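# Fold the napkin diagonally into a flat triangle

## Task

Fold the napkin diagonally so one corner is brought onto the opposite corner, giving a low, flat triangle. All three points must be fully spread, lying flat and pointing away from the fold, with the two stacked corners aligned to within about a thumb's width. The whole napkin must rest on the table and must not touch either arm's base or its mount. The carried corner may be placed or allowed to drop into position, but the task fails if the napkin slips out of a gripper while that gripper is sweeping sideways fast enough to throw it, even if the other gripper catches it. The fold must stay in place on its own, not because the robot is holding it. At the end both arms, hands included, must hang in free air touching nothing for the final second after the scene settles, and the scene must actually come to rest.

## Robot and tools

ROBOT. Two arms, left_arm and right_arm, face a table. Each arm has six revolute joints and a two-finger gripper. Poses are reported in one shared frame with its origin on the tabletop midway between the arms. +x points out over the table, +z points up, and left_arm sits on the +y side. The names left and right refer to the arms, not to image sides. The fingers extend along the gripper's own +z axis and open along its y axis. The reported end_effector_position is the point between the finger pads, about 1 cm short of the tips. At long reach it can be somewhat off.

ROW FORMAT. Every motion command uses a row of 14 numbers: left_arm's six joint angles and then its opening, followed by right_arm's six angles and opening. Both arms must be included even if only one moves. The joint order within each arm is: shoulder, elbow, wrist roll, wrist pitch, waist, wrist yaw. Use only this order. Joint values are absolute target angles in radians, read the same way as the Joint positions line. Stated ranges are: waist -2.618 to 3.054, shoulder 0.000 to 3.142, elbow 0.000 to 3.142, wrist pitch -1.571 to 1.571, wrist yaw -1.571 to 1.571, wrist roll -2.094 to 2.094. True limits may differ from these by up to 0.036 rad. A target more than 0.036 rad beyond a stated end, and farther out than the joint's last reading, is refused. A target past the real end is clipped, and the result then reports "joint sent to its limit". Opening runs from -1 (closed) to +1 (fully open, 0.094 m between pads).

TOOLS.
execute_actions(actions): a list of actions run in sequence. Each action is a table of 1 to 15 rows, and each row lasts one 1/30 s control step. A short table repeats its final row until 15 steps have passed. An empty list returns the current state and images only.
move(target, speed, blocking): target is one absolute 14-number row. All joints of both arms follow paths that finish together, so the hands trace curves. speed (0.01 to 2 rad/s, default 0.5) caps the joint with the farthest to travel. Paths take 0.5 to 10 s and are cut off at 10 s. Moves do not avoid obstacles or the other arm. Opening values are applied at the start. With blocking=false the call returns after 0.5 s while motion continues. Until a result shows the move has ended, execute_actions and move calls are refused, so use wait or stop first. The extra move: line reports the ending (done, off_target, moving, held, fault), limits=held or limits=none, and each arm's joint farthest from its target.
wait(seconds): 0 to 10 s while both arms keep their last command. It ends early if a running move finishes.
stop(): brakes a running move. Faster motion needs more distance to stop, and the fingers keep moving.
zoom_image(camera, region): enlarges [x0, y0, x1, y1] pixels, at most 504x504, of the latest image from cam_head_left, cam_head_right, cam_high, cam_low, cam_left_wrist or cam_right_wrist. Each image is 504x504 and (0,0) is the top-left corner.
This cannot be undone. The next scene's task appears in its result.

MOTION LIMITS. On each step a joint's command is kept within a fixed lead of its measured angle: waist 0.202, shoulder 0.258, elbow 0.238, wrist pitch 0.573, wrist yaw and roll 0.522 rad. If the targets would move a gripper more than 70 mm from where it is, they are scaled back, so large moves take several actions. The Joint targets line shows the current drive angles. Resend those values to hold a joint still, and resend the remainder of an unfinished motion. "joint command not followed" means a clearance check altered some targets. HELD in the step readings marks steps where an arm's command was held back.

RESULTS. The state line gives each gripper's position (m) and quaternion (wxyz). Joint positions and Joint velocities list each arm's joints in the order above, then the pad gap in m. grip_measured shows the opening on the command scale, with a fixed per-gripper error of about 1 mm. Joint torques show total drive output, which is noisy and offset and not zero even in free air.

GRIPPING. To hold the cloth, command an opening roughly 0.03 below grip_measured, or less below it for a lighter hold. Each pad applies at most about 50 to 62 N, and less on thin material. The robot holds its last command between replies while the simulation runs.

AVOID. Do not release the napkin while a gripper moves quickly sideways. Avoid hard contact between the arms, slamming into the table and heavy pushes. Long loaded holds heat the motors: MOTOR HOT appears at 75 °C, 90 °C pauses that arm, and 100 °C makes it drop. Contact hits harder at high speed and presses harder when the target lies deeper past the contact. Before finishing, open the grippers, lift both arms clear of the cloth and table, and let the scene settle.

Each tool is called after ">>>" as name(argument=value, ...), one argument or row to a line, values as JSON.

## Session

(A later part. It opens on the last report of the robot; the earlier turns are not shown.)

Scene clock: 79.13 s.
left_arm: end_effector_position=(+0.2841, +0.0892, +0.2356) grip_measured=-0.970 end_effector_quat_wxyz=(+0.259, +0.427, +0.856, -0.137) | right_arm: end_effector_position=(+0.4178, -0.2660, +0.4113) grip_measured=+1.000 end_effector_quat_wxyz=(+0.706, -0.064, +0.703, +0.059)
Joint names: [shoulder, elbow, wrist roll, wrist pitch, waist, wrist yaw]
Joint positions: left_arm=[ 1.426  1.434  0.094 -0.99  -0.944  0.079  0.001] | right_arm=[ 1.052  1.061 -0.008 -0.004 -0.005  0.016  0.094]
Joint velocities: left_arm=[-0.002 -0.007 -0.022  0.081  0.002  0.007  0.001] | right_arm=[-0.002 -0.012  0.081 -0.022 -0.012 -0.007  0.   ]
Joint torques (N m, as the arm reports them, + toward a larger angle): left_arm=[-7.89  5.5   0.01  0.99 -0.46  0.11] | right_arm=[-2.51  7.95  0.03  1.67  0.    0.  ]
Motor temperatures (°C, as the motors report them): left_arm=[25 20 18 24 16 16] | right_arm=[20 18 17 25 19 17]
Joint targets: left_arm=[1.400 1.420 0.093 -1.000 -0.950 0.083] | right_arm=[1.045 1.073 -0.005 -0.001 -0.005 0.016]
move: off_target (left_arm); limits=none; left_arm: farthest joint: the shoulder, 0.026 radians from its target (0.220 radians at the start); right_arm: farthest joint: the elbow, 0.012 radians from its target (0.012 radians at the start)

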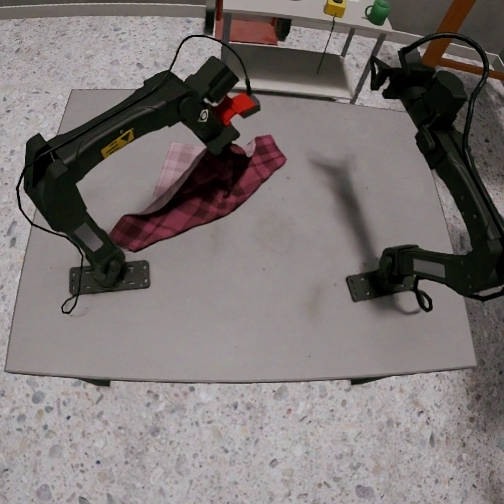

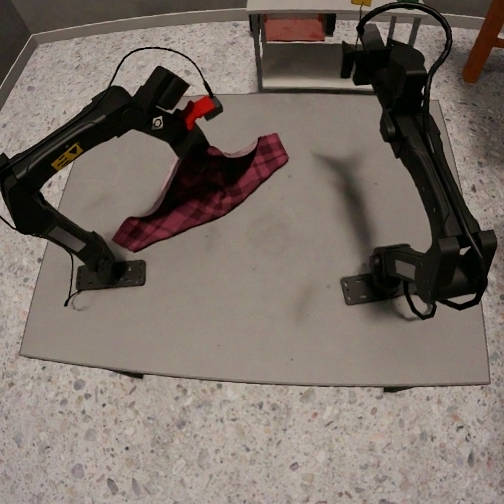

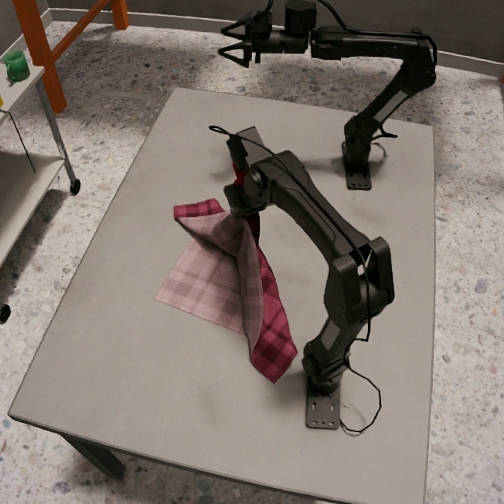

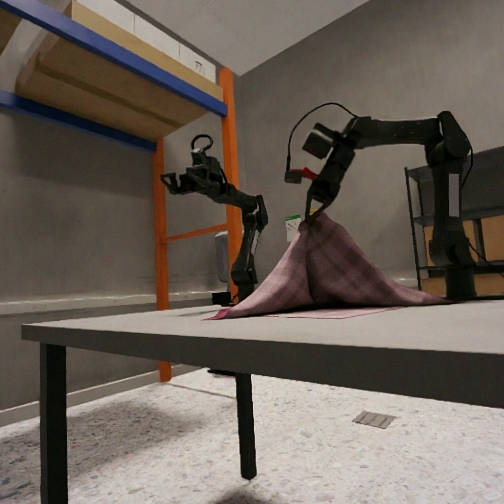

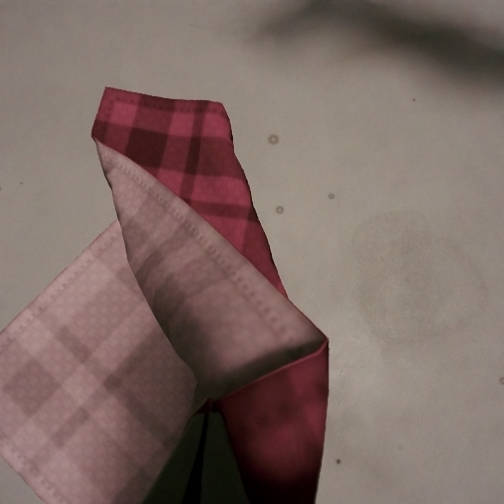

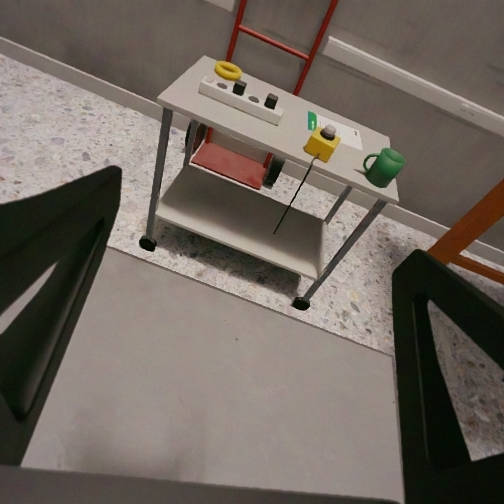

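>>> move(
  target=[1.6,1.9,0.093,-1.1,-1.2,0.083,-1,1.045,1.073,-0.005,-0.001,-0.7,0.016,1],
  speed=0.3,
)

>>> move(
  target=[2.05,1.75,0.093,-0.6,-1.6,0.083,-1,1.045,1.073,-0.005,-0.001,-0.7,0.016,1],
  speed=0.25,
)

Scene clock: 85.17 s.
left_arm: end_effector_position=(+0.2343, -0.0055, +0.3300) grip_measured=-0.970 end_effector_quat_wxyz=(+0.313, +0.516, +0.770, -0.205) | right_arm: end_effector_position=(+0.3776, -0.5196, +0.4113) grip_measured=+1.000 end_effector_quat_wxyz=(+0.685, +0.176, +0.683, -0.182)
Joint names: [shoulder, elbow, wrist roll, wrist pitch, waist, wrist yaw]
Joint positions: left_arm=[ 1.587  1.871  0.094 -1.091 -1.193  0.079  0.001] | right_arm=[ 1.052  1.061 -0.008 -0.004 -0.691  0.016  0.094]
Joint velocities: left_arm=[-0.017 -0.012 -0.037 -0.007  0.007  0.051 -0.   ] | right_arm=[ 0.012  0.002  0.022 -0.022 -0.012 -0.066  0.   ]
Joint torques (N m, as the arm reports them, + toward a larger angle): left_arm=[-5.71  8.35 -0.02  1.3  -0.78  0.12] | right_arm=[-2.41  7.9   0.01  1.66 -0.7   0.01]
Motor temperatures (°C, as the motors report them): left_arm=[24 20 18 24 16 16] | right_arm=[20 18 17 26 19 17]
Joint targets: left_arm=[1.600 1.900 0.093 -1.100 -1.200 0.083] | right_arm=[1.045 1.073 -0.005 -0.001 -0.700 0.016]
move: off_target (left_arm); limits=none; left_arm: farthest joint: the elbow, 0.029 radians from its target (0.466 radians at the start); right_arm: farthest joint: the elbow, 0.012 radians from its target (0.012 radians at the start)

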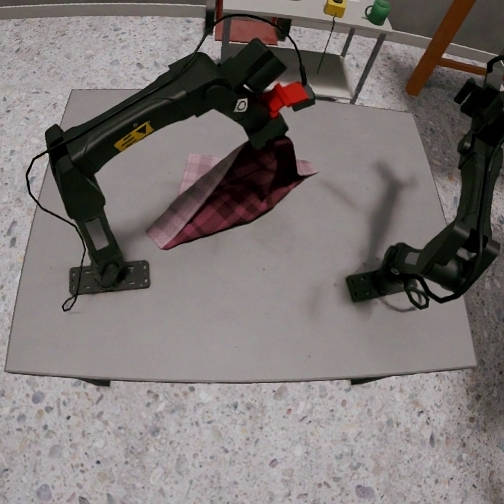

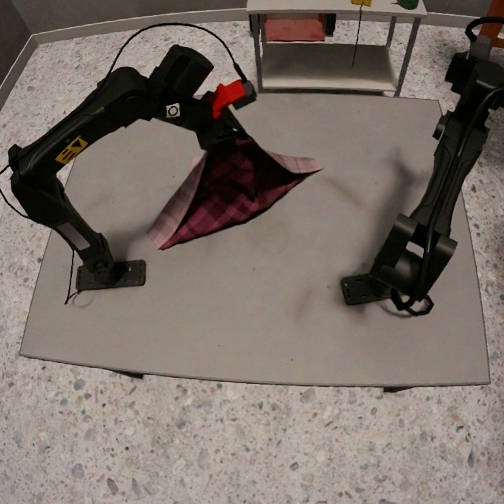

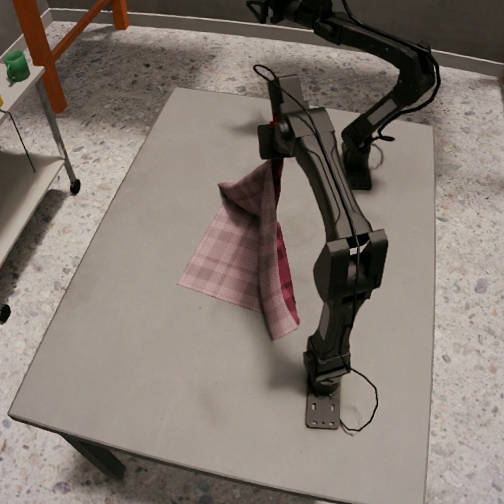

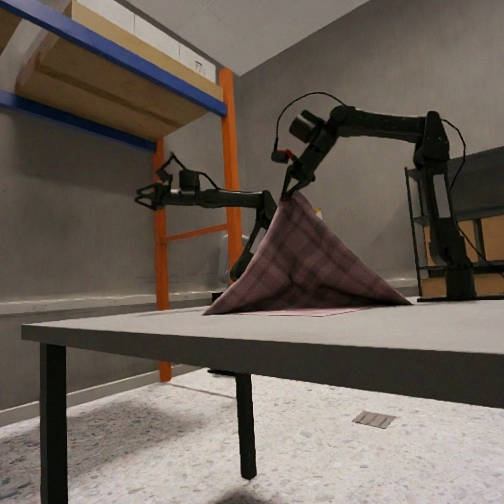

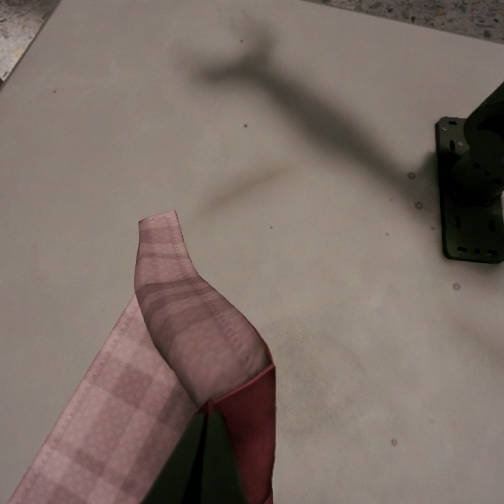

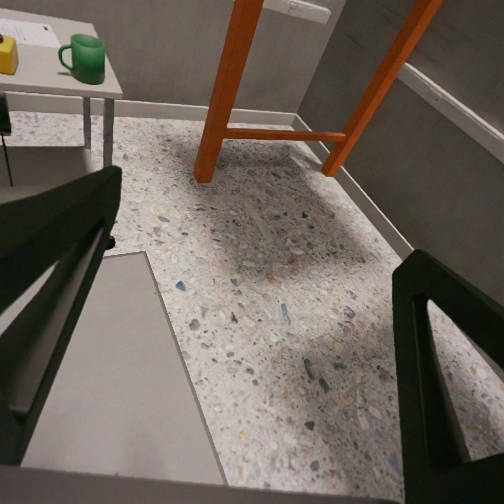

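Scene clock: 87.83 s.
left_arm: end_effector_position=(+0.0883, -0.1825, +0.1454) grip_measured=-0.970 end_effector_quat_wxyz=(+0.229, +0.672, +0.664, -0.235) | right_arm: end_effector_position=(+0.3776, -0.5196, +0.4113) grip_measured=+1.000 end_effector_quat_wxyz=(+0.685, +0.176, +0.683, -0.182)
Joint names: [shoulder, elbow, wrist roll, wrist pitch, waist, wrist yaw]
Joint positions: left_arm=[ 2.047  1.758  0.094 -0.618 -1.598  0.079  0.001] | right_arm=[ 1.052  1.061 -0.008 -0.004 -0.691  0.016  0.094]
Joint velocities: left_arm=[ 0.012 -0.002 -0.037  0.066  0.012 -0.007 -0.002] | right_arm=[-0.017  0.017  0.081 -0.007 -0.017 -0.007  0.   ]
Joint torques (N m, as the arm reports them, + toward a larger angle): left_arm=[-11.54   6.19   0.04   1.5   -0.13   0.09] | right_arm=[-2.45  7.87  0.05  1.69 -0.77  0.  ]
Motor temperatures (°C, as the motors report them): left_arm=[24 20 18 25 16 16] | right_arm=[20 18 17 26 19 17]
Joint targets: left_arm=[2.050 1.750 0.093 -0.600 -1.600 0.083] | right_arm=[1.045 1.073 -0.005 -0.001 -0.700 0.016]
move: done; limits=none; left_arm: farthest joint: the wrist pitch, 0.018 radians from its target (0.491 radians at the start); right_arm: farthest joint: the elbow, 0.012 radians from its target (0.012 radians at the start)

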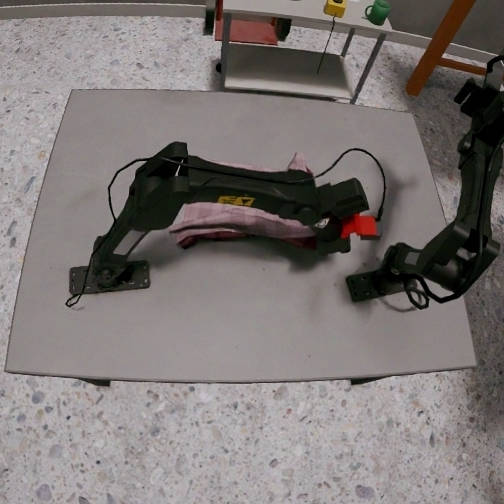

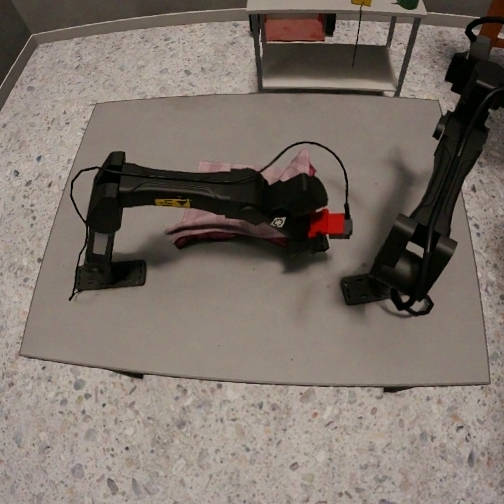

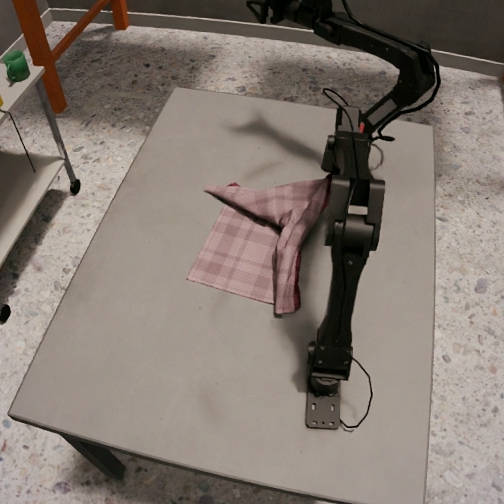

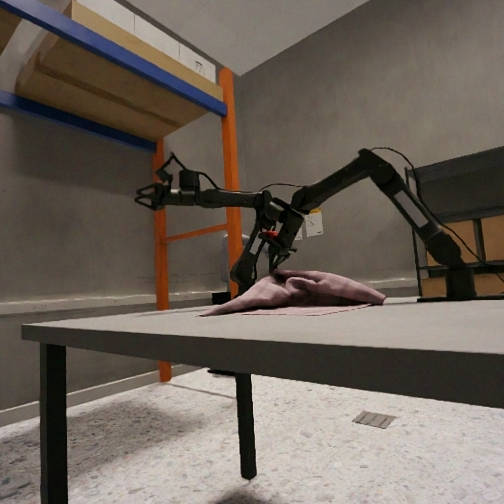

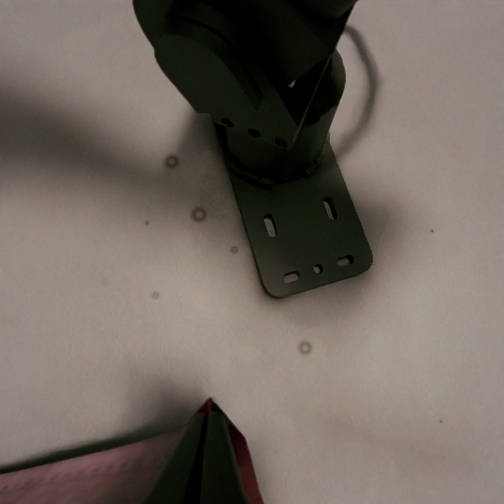

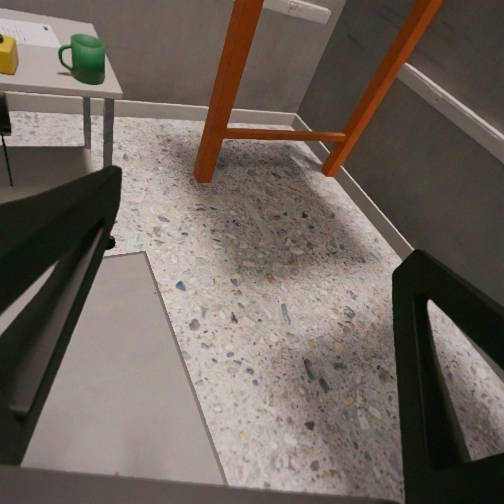

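>>> move(
  target=[1.6,2.3,0.093,-0.85,-1.6,0.083,-1,1.045,1.073,-0.005,-0.001,-0.7,0.016,1],
  speed=0.25,
)

>>> move(
  target=[1.6,2.2,0.093,-0.95,-0.8,0.083,-1,1.045,1.073,-0.005,-0.001,-0.7,0.016,1],
  speed=0.25,
)

Scene clock: 94.63 s.
left_arm: end_effector_position=(+0.0757, -0.0679, +0.5371) grip_measured=-0.970 end_effector_quat_wxyz=(+0.478, +0.556, +0.529, -0.428) | right_arm: end_effector_position=(+0.3776, -0.5196, +0.4113) grip_measured=+1.000 end_effector_quat_wxyz=(+0.685, +0.176, +0.683, -0.182)
Joint names: [shoulder, elbow, wrist roll, wrist pitch, waist, wrist yaw]
Joint positions: left_arm=[ 1.612  2.279  0.094 -0.846 -1.598  0.079  0.001] | right_arm=[ 1.052  1.061 -0.008 -0.004 -0.691  0.016  0.094]
Joint velocities: left_arm=[ 0.017 -0.007  0.037 -0.022 -0.017 -0.022  0.   ] | right_arm=[ 0.012 -0.046  0.007 -0.051  0.012 -0.022  0.   ]
Joint torques (N m, as the arm reports them, + toward a larger angle): left_arm=[-7.24  6.37 -0.03  1.89 -0.03  0.07] | right_arm=[-2.37  7.9   0.04  1.66 -0.76 -0.01]
Motor temperatures (°C, as the motors report them): left_arm=[24 20 18 25 16 16] | right_arm=[20 18 17 26 19 17]
Joint targets: left_arm=[1.600 2.300 0.093 -0.850 -1.600 0.083] | right_arm=[1.045 1.073 -0.005 -0.001 -0.700 0.016]
move: off_target (left_arm); limits=none; left_arm: farthest joint: the elbow, 0.021 radians from its target (0.542 radians at the start); right_arm: farthest joint: the elbow, 0.012 radians from its target (0.012 radians at the start)

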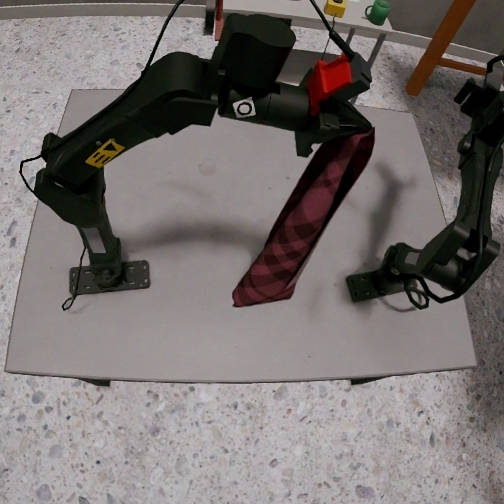

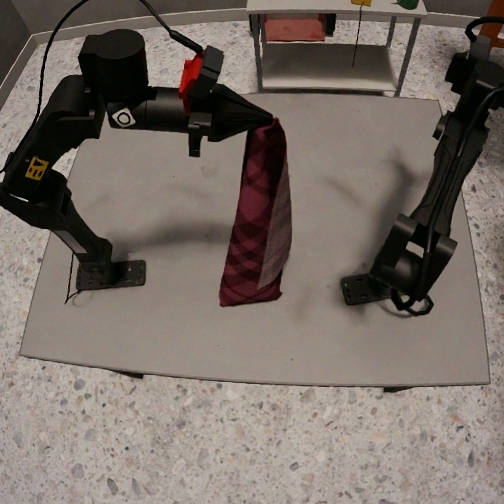

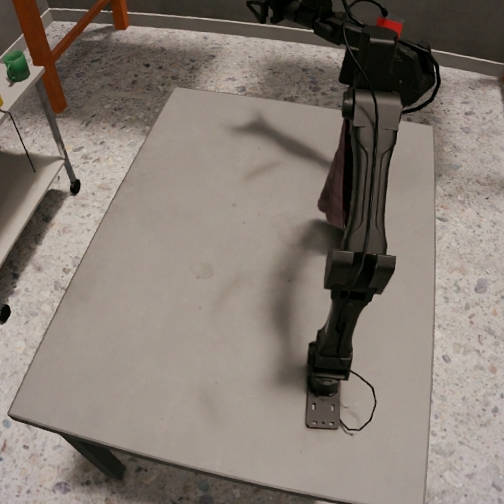

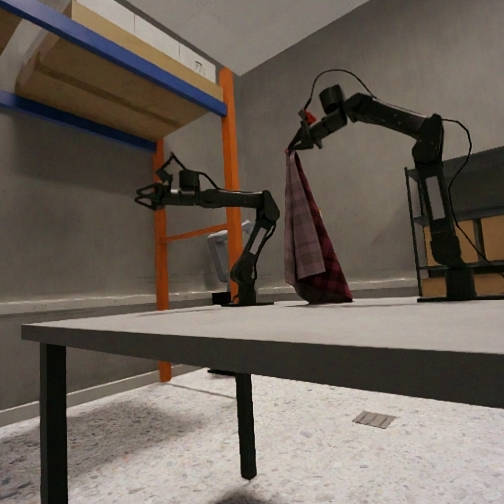

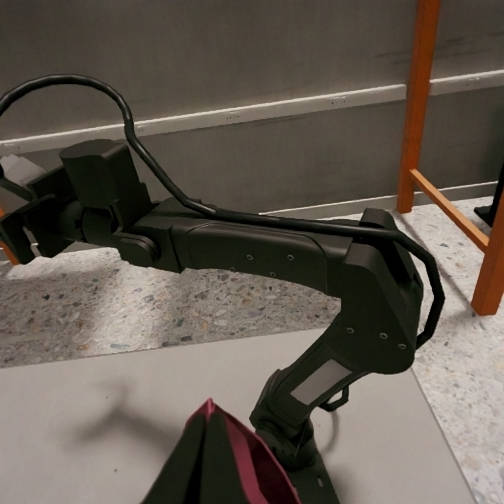

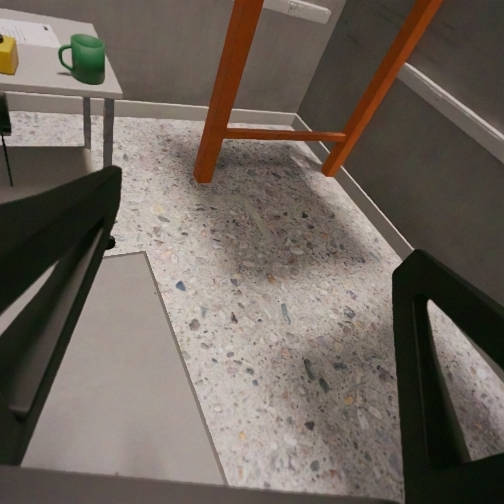

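Scene clock: 98.17 s.
left_arm: end_effector_position=(+0.3732, +0.0827, +0.4871) grip_measured=-0.970 end_effector_quat_wxyz=(+0.543, +0.325, +0.749, -0.194) | right_arm: end_effector_position=(+0.3776, -0.5196, +0.4113) grip_measured=+1.000 end_effector_quat_wxyz=(+0.685, +0.176, +0.683, -0.182)
Joint names: [shoulder, elbow, wrist roll, wrist pitch, waist, wrist yaw]
Joint positions: left_arm=[ 1.612  2.213  0.094 -0.943 -0.806  0.079  0.001] | right_arm=[ 1.052  1.061 -0.008 -0.004 -0.691  0.016  0.094]
Joint velocities: left_arm=[-0.007 -0.027 -0.007 -0.007 -0.002 -0.037 -0.   ] | right_arm=[-0.012  0.012 -0.037  0.051  0.012 -0.037  0.   ]
Joint torques (N m, as the arm reports them, + toward a larger angle): left_arm=[-7.29  3.96 -0.05  1.85  0.45  0.1 ] | right_arm=[-2.41  7.96  0.05  1.69 -0.72 -0.01]
Motor temperatures (°C, as the motors report them): left_arm=[24 20 18 26 16 16] | right_arm=[20 18 17 26 19 17]
Joint targets: left_arm=[1.600 2.200 0.093 -0.950 -0.800 0.083] | right_arm=[1.045 1.073 -0.005 -0.001 -0.700 0.016]
move: done; limits=none; left_arm: farthest joint: the elbow, 0.013 radians from its target (0.079 radians at the start); right_arm: farthest joint: the elbow, 0.012 radians from its target (0.012 radians at the start)

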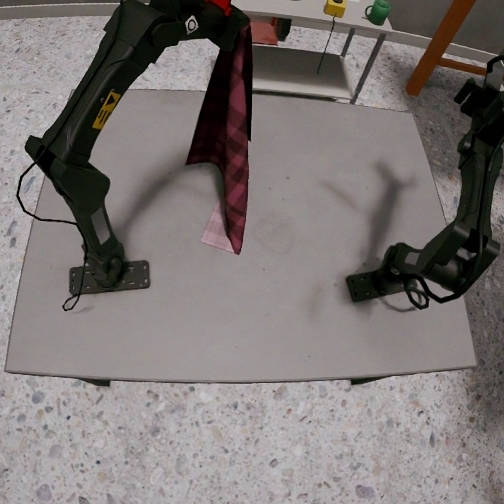

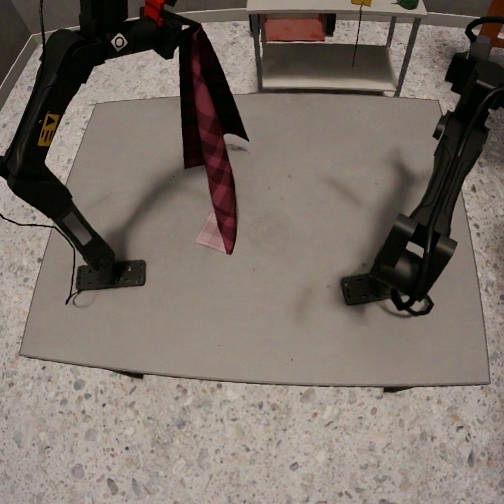

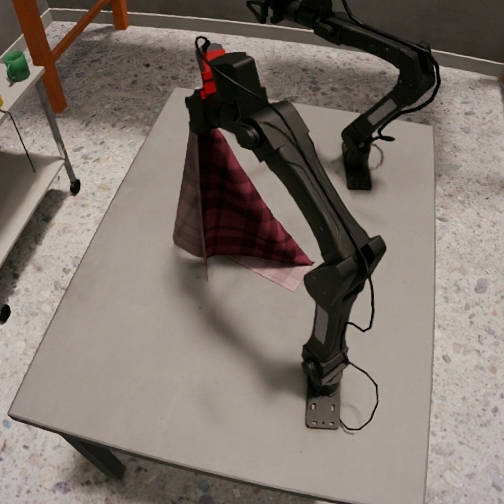

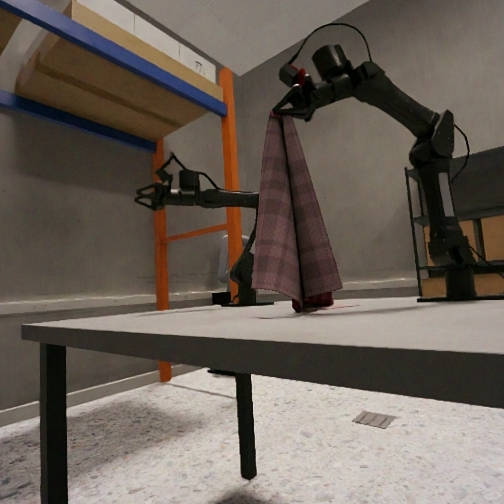

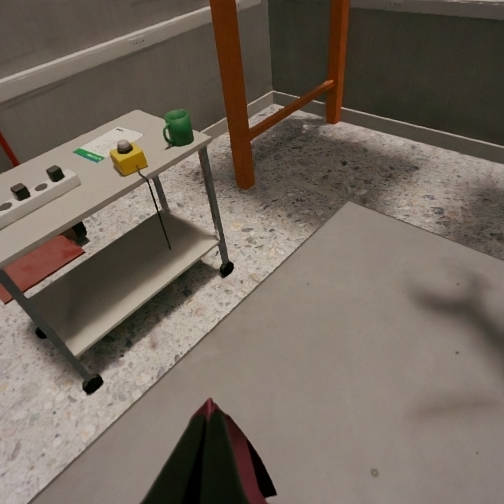

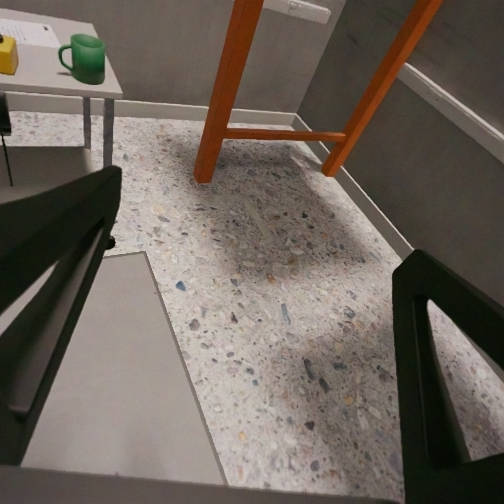

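>>> move(
  target=[1.95,2.8,0.093,-0.55,-0.7,0.083,-1,1.045,1.073,-0.005,-0.001,-0.7,0.016,1],
  speed=0.25,
)

>>> move(
  target=[1.95,2.55,0.093,-0.65,-0.7,0.083,-1,1.045,1.073,-0.005,-0.001,-0.7,0.016,1],
  speed=0.2,
)

>>> move(
  target=[1.2,1.55,0.093,-1.0,-1.1,0.083,-1,1.045,1.073,-0.005,-0.001,-0.7,0.016,1],
  speed=0.3,
)

Scene clock: 106.20 s.
left_arm: end_effector_position=(+0.4337, +0.0939, +0.6510) grip_measured=-0.970 end_effector_quat_wxyz=(+0.764, +0.228, +0.565, -0.211) | right_arm: end_effector_position=(+0.3776, -0.5196, +0.4113) grip_measured=+1.000 end_effector_quat_wxyz=(+0.685, +0.176, +0.683, -0.182)
Joint names: [shoulder, elbow, wrist roll, wrist pitch, waist, wrist yaw]
Joint positions: left_arm=[ 1.937  2.772  0.094 -0.574 -0.708  0.079  0.001] | right_arm=[ 1.052  1.061 -0.008 -0.004 -0.691  0.016  0.094]
Joint velocities: left_arm=[-0.002 -0.007  0.037 -0.051 -0.002 -0.022  0.   ] | right_arm=[ 0.012  0.007 -0.168  0.022 -0.022 -0.022  0.   ]
Joint torques (N m, as the arm reports them, + toward a larger angle): left_arm=[-6.95  5.96 -0.05  2.11  0.6   0.1 ] | right_arm=[-2.35  7.96  0.04  1.67 -0.89  0.02]
Motor temperatures (°C, as the motors report them): left_arm=[23 20 18 28 16 16] | right_arm=[20 18 17 26 19 17]
Joint targets: left_arm=[1.950 2.800 0.093 -0.550 -0.700 0.083] | right_arm=[1.045 1.073 -0.005 -0.001 -0.700 0.016]
move: off_target (left_arm); limits=none; left_arm: farthest joint: the elbow, 0.028 radians from its target (0.587 radians at the start); right_arm: farthest joint: the elbow, 0.012 radians from its target (0.012 radians at the start)

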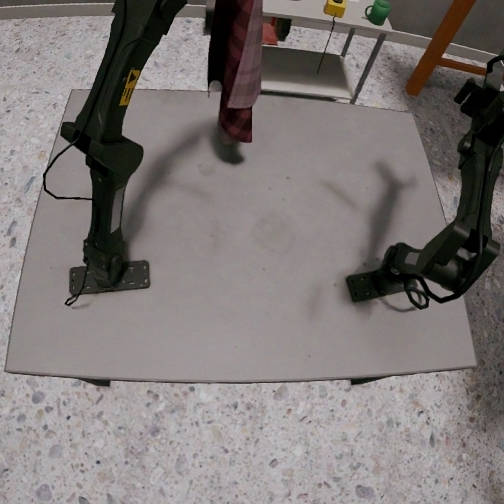

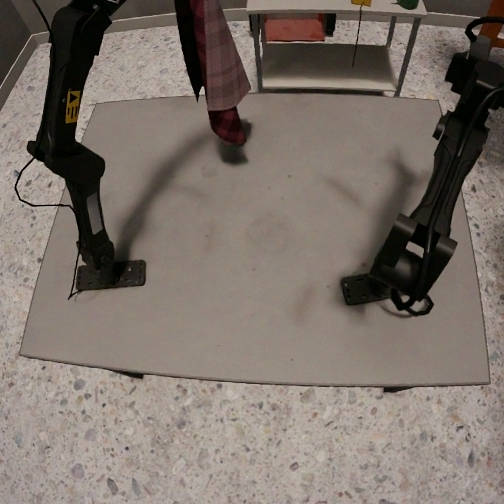

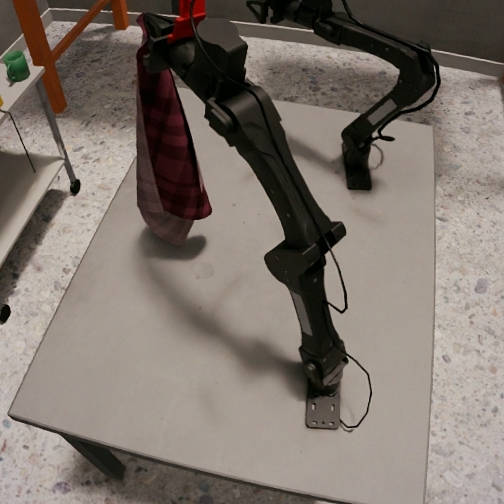

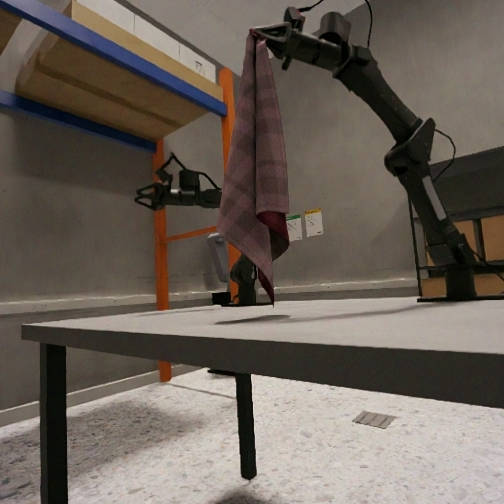

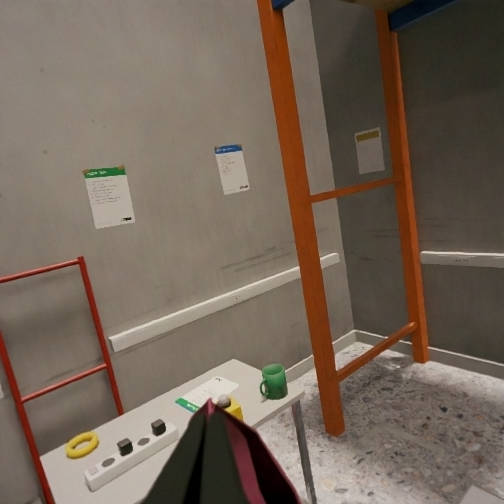

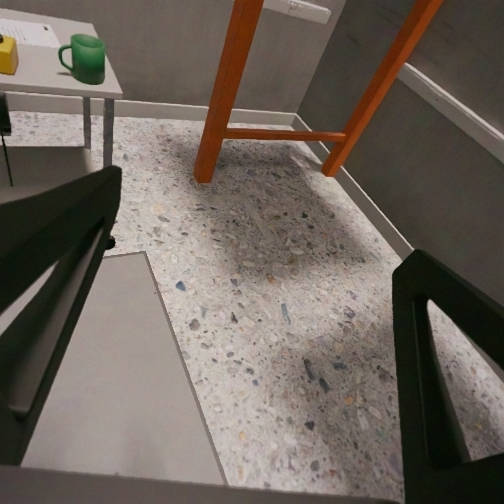

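Scene clock: 107.77 s.
left_arm: end_effector_position=(+0.4794, +0.0645, +0.5481) grip_measured=-0.970 end_effector_quat_wxyz=(+0.669, +0.260, +0.669, -0.192) | right_arm: end_effector_position=(+0.3776, -0.5196, +0.4113) grip_measured=+1.000 end_effector_quat_wxyz=(+0.685, +0.176, +0.683, -0.182)
Joint names: [shoulder, elbow, wrist roll, wrist pitch, waist, wrist yaw]
Joint positions: left_arm=[ 1.942  2.561  0.094 -0.648 -0.708  0.079  0.001] | right_arm=[ 1.052  1.061 -0.008 -0.004 -0.691  0.016  0.094]
Joint velocities: left_arm=[-0.007 -0.002  0.022 -0.081  0.002  0.022  0.001] | right_arm=[-0.012  0.007 -0.037  0.022  0.002 -0.066  0.   ]
Joint torques (N m, as the arm reports them, + toward a larger angle): left_arm=[-8.63  4.28 -0.01  1.87  0.8   0.04] | right_arm=[-2.43  7.94  0.02  1.66 -0.77  0.01]
Motor temperatures (°C, as the motors report them): left_arm=[23 20 18 28 16 16] | right_arm=[20 18 17 26 19 17]
Joint targets: left_arm=[1.950 2.550 0.093 -0.650 -0.700 0.083] | right_arm=[1.045 1.073 -0.005 -0.001 -0.700 0.016]
move: done; limits=none; left_arm: farthest joint: the elbow, 0.011 radians from its target (0.222 radians at the start); right_arm: farthest joint: the elbow, 0.012 radians from its target (0.012 radians at the start)

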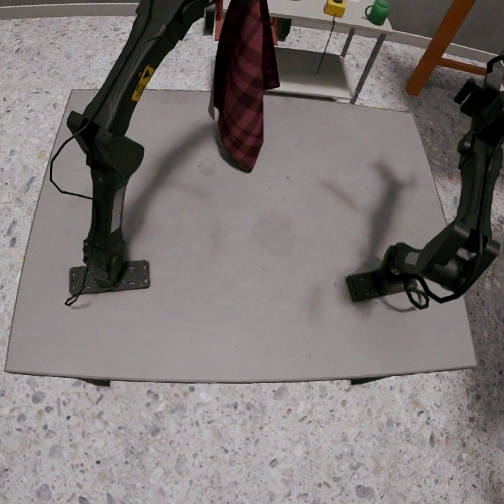

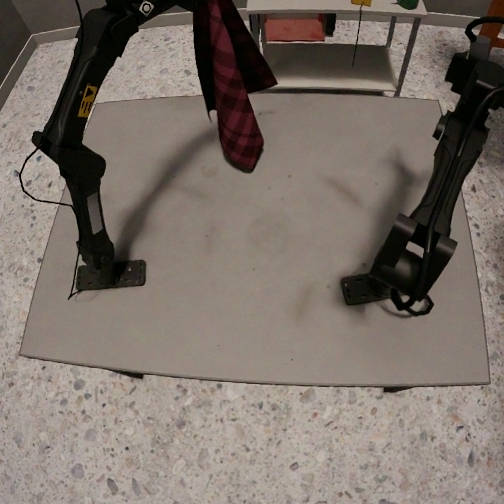

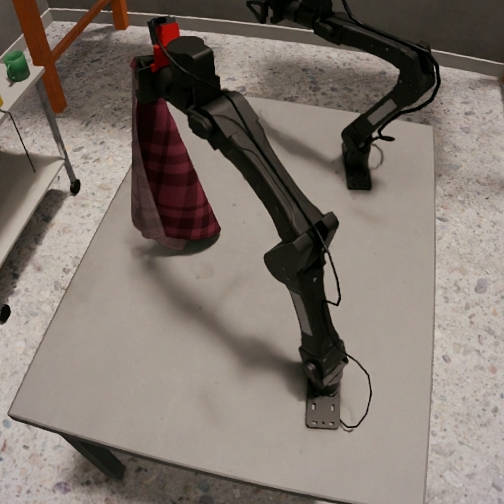

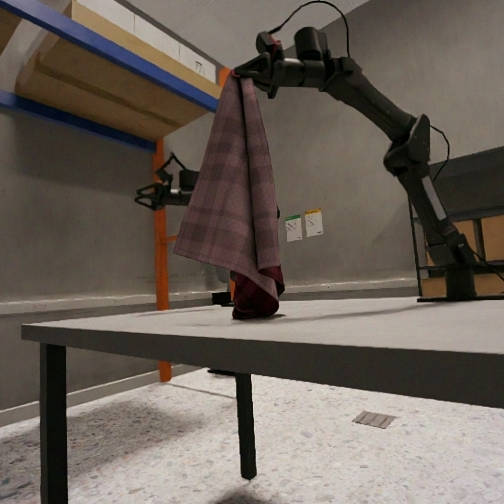

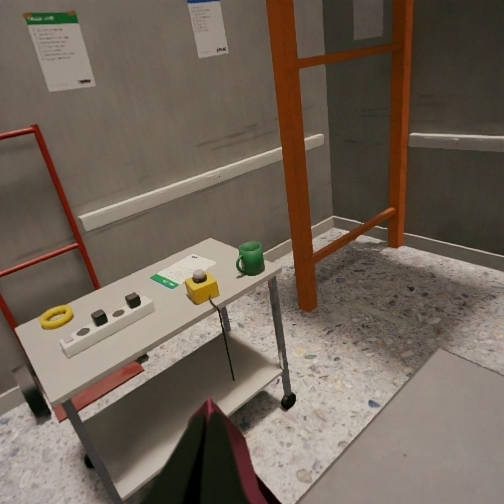

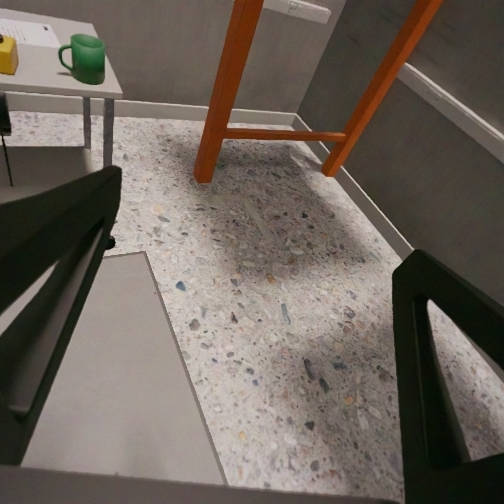

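Scene clock: 111.50 s.
left_arm: end_effector_position=(+0.2269, +0.0771, +0.3537) grip_measured=-0.970 end_effector_quat_wxyz=(+0.387, +0.464, +0.767, -0.217) | right_arm: end_effector_position=(+0.3776, -0.5196, +0.4113) grip_measured=+1.000 end_effector_quat_wxyz=(+0.685, +0.176, +0.683, -0.182)
Joint names: [shoulder, elbow, wrist roll, wrist pitch, waist, wrist yaw]
Joint positions: left_arm=[ 1.226  1.563  0.094 -0.991 -1.092  0.079  0.001] | right_arm=[ 1.052  1.061 -0.008 -0.004 -0.691  0.016  0.094]
Joint velocities: left_arm=[ 0.007 -0.007 -0.022  0.037  0.022 -0.007 -0.001] | right_arm=[-0.002  0.002  0.066 -0.007  0.002  0.066  0.   ]
Joint torques (N m, as the arm reports them, + toward a larger angle): left_arm=[-5.9   5.04 -0.03  1.55 -0.92  0.08] | right_arm=[-2.33  7.87  0.03  1.67 -0.8   0.01]
Motor temperatures (°C, as the motors report them): left_arm=[23 20 18 28 16 16] | right_arm=[20 18 17 26 19 17]
Joint targets: left_arm=[1.200 1.550 0.093 -1.000 -1.100 0.083] | right_arm=[1.045 1.073 -0.005 -0.001 -0.700 0.016]
move: off_target (left_arm); limits=none; left_arm: farthest joint: the shoulder, 0.026 radians from its target (0.742 radians at the start); right_arm: farthest joint: the elbow, 0.012 radians from its target (0.012 radians at the start)

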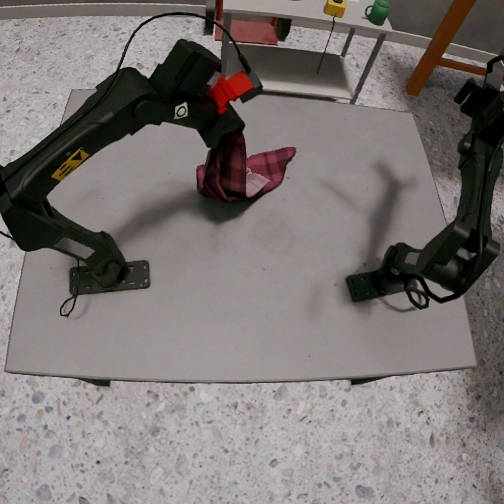

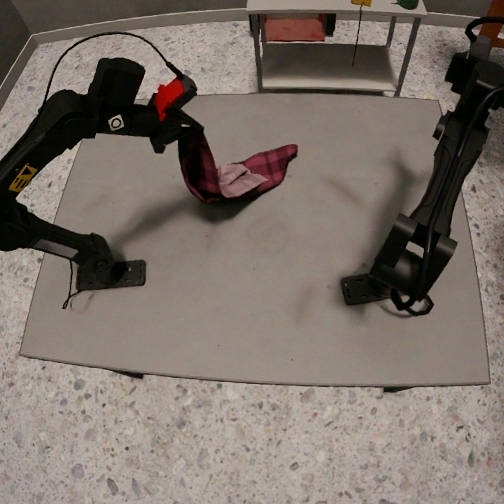

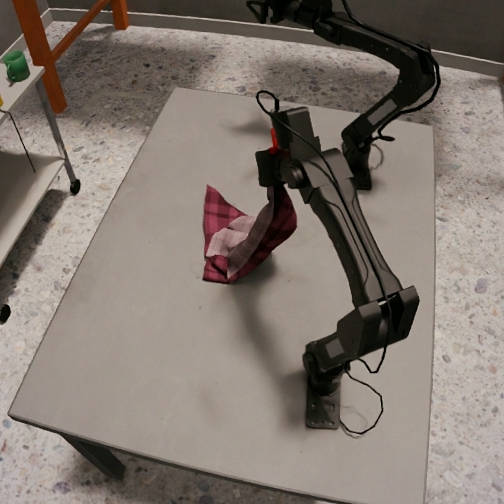

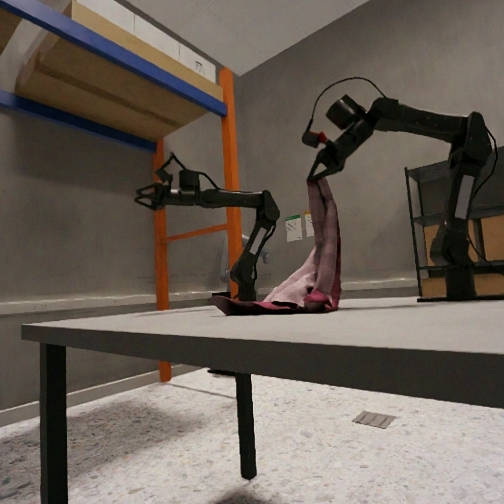

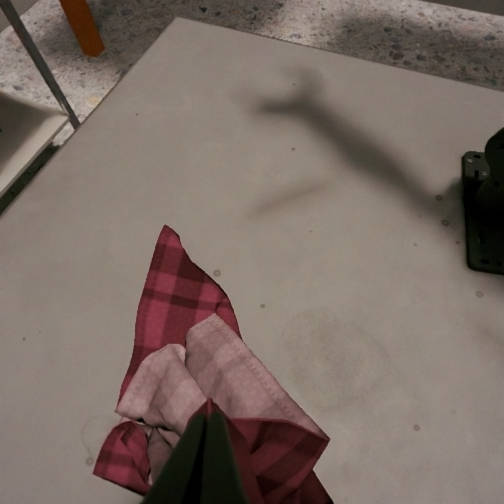

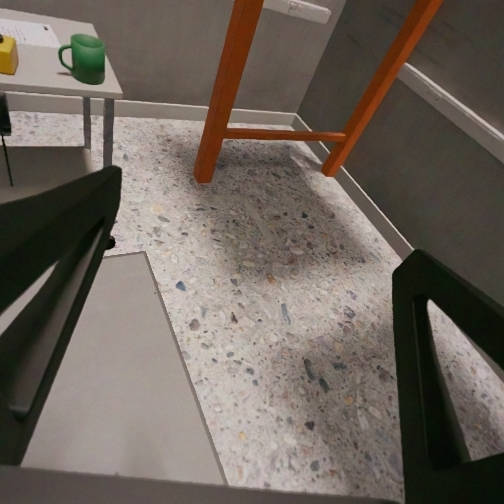

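>>> move(
  target=[1.3,1.45,0.093,-0.9,-0.5,0.083,-1,1.9,1.36,0,-0.45,0.27,0,0],
  speed=0.4,
)

Scene clock: 119.97 s.
left_arm: end_effector_position=(+0.3723, +0.2190, +0.3054) grip_measured=-0.970 end_effector_quat_wxyz=(+0.392, +0.226, +0.887, -0.091) | right_arm: end_effector_position=(+0.4666, -0.1232, +0.0737) grip_measured=+0.003 end_effector_quat_wxyz=(+0.267, -0.225, +0.935, +0.059)
Joint names: [shoulder, elbow, wrist roll, wrist pitch, waist, wrist yaw]
Joint positions: left_arm=[ 1.288  1.462  0.094 -0.919 -0.507  0.079  0.001] | right_arm=[ 1.903  1.328 -0.007 -0.442  0.271  0.008  0.047]
Joint velocities: left_arm=[-0.012  0.012  0.022  0.051 -0.012  0.051 -0.001] | right_arm=[ 0.012 -0.007 -0.007 -0.022  0.007  0.022 -0.001]
Joint torques (N m, as the arm reports them, + toward a larger angle): left_arm=[-3.51  5.5   0.03  1.78  0.79  0.08] | right_arm=[-7.97  8.71  0.06  0.99 -0.07 -0.06]
Motor temperatures (°C, as the motors report them): left_arm=[23 20 18 29 16 16] | right_arm=[20 18 17 26 19 17]
Joint targets: left_arm=[1.300 1.450 0.093 -0.900 -0.500 0.083] | right_arm=[1.900 1.360 0.000 -0.450 0.270 -0.000]
move: off_target (right_arm); limits=none; left_arm: farthest joint: the wrist pitch, 0.019 radians from its target (0.091 radians at the start); right_arm: farthest joint: the elbow, 0.032 radians from its target (0.299 radians at the start)

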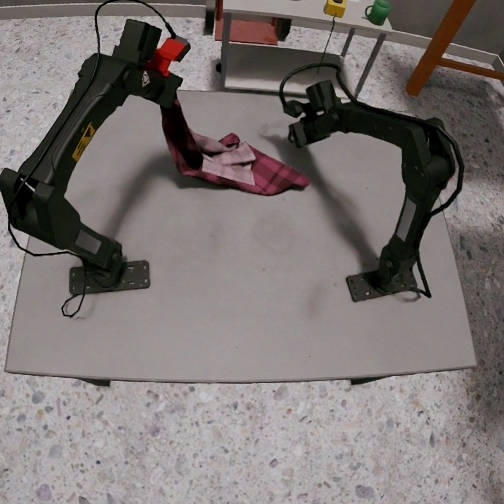

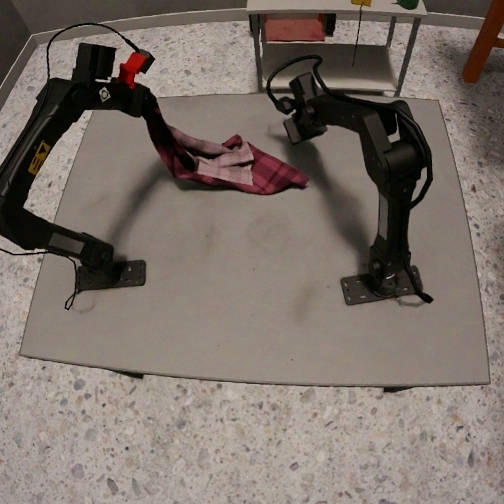

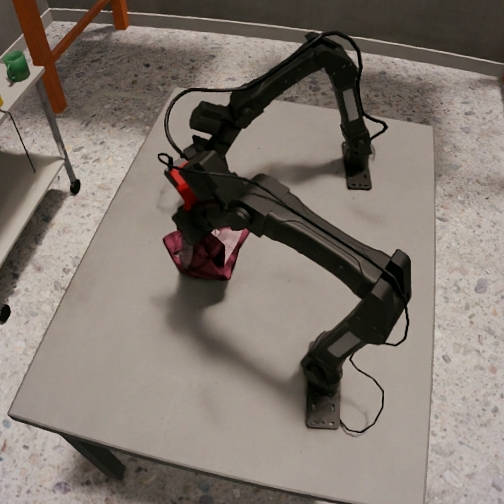

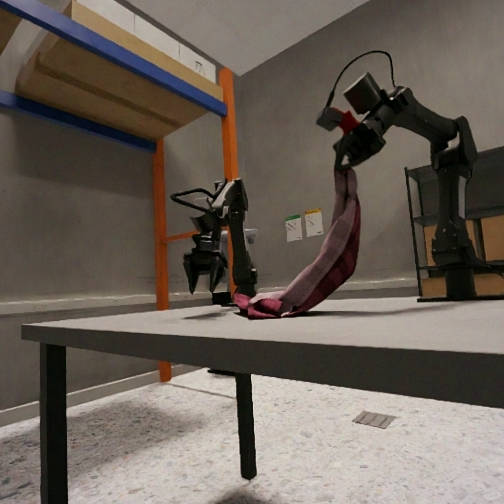

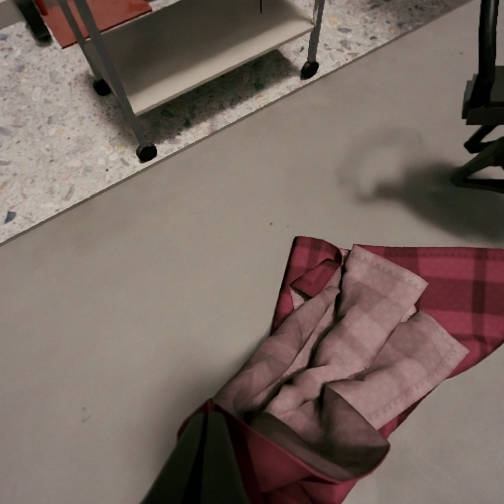

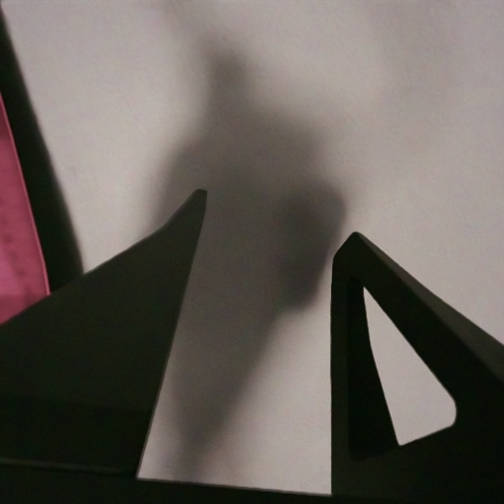

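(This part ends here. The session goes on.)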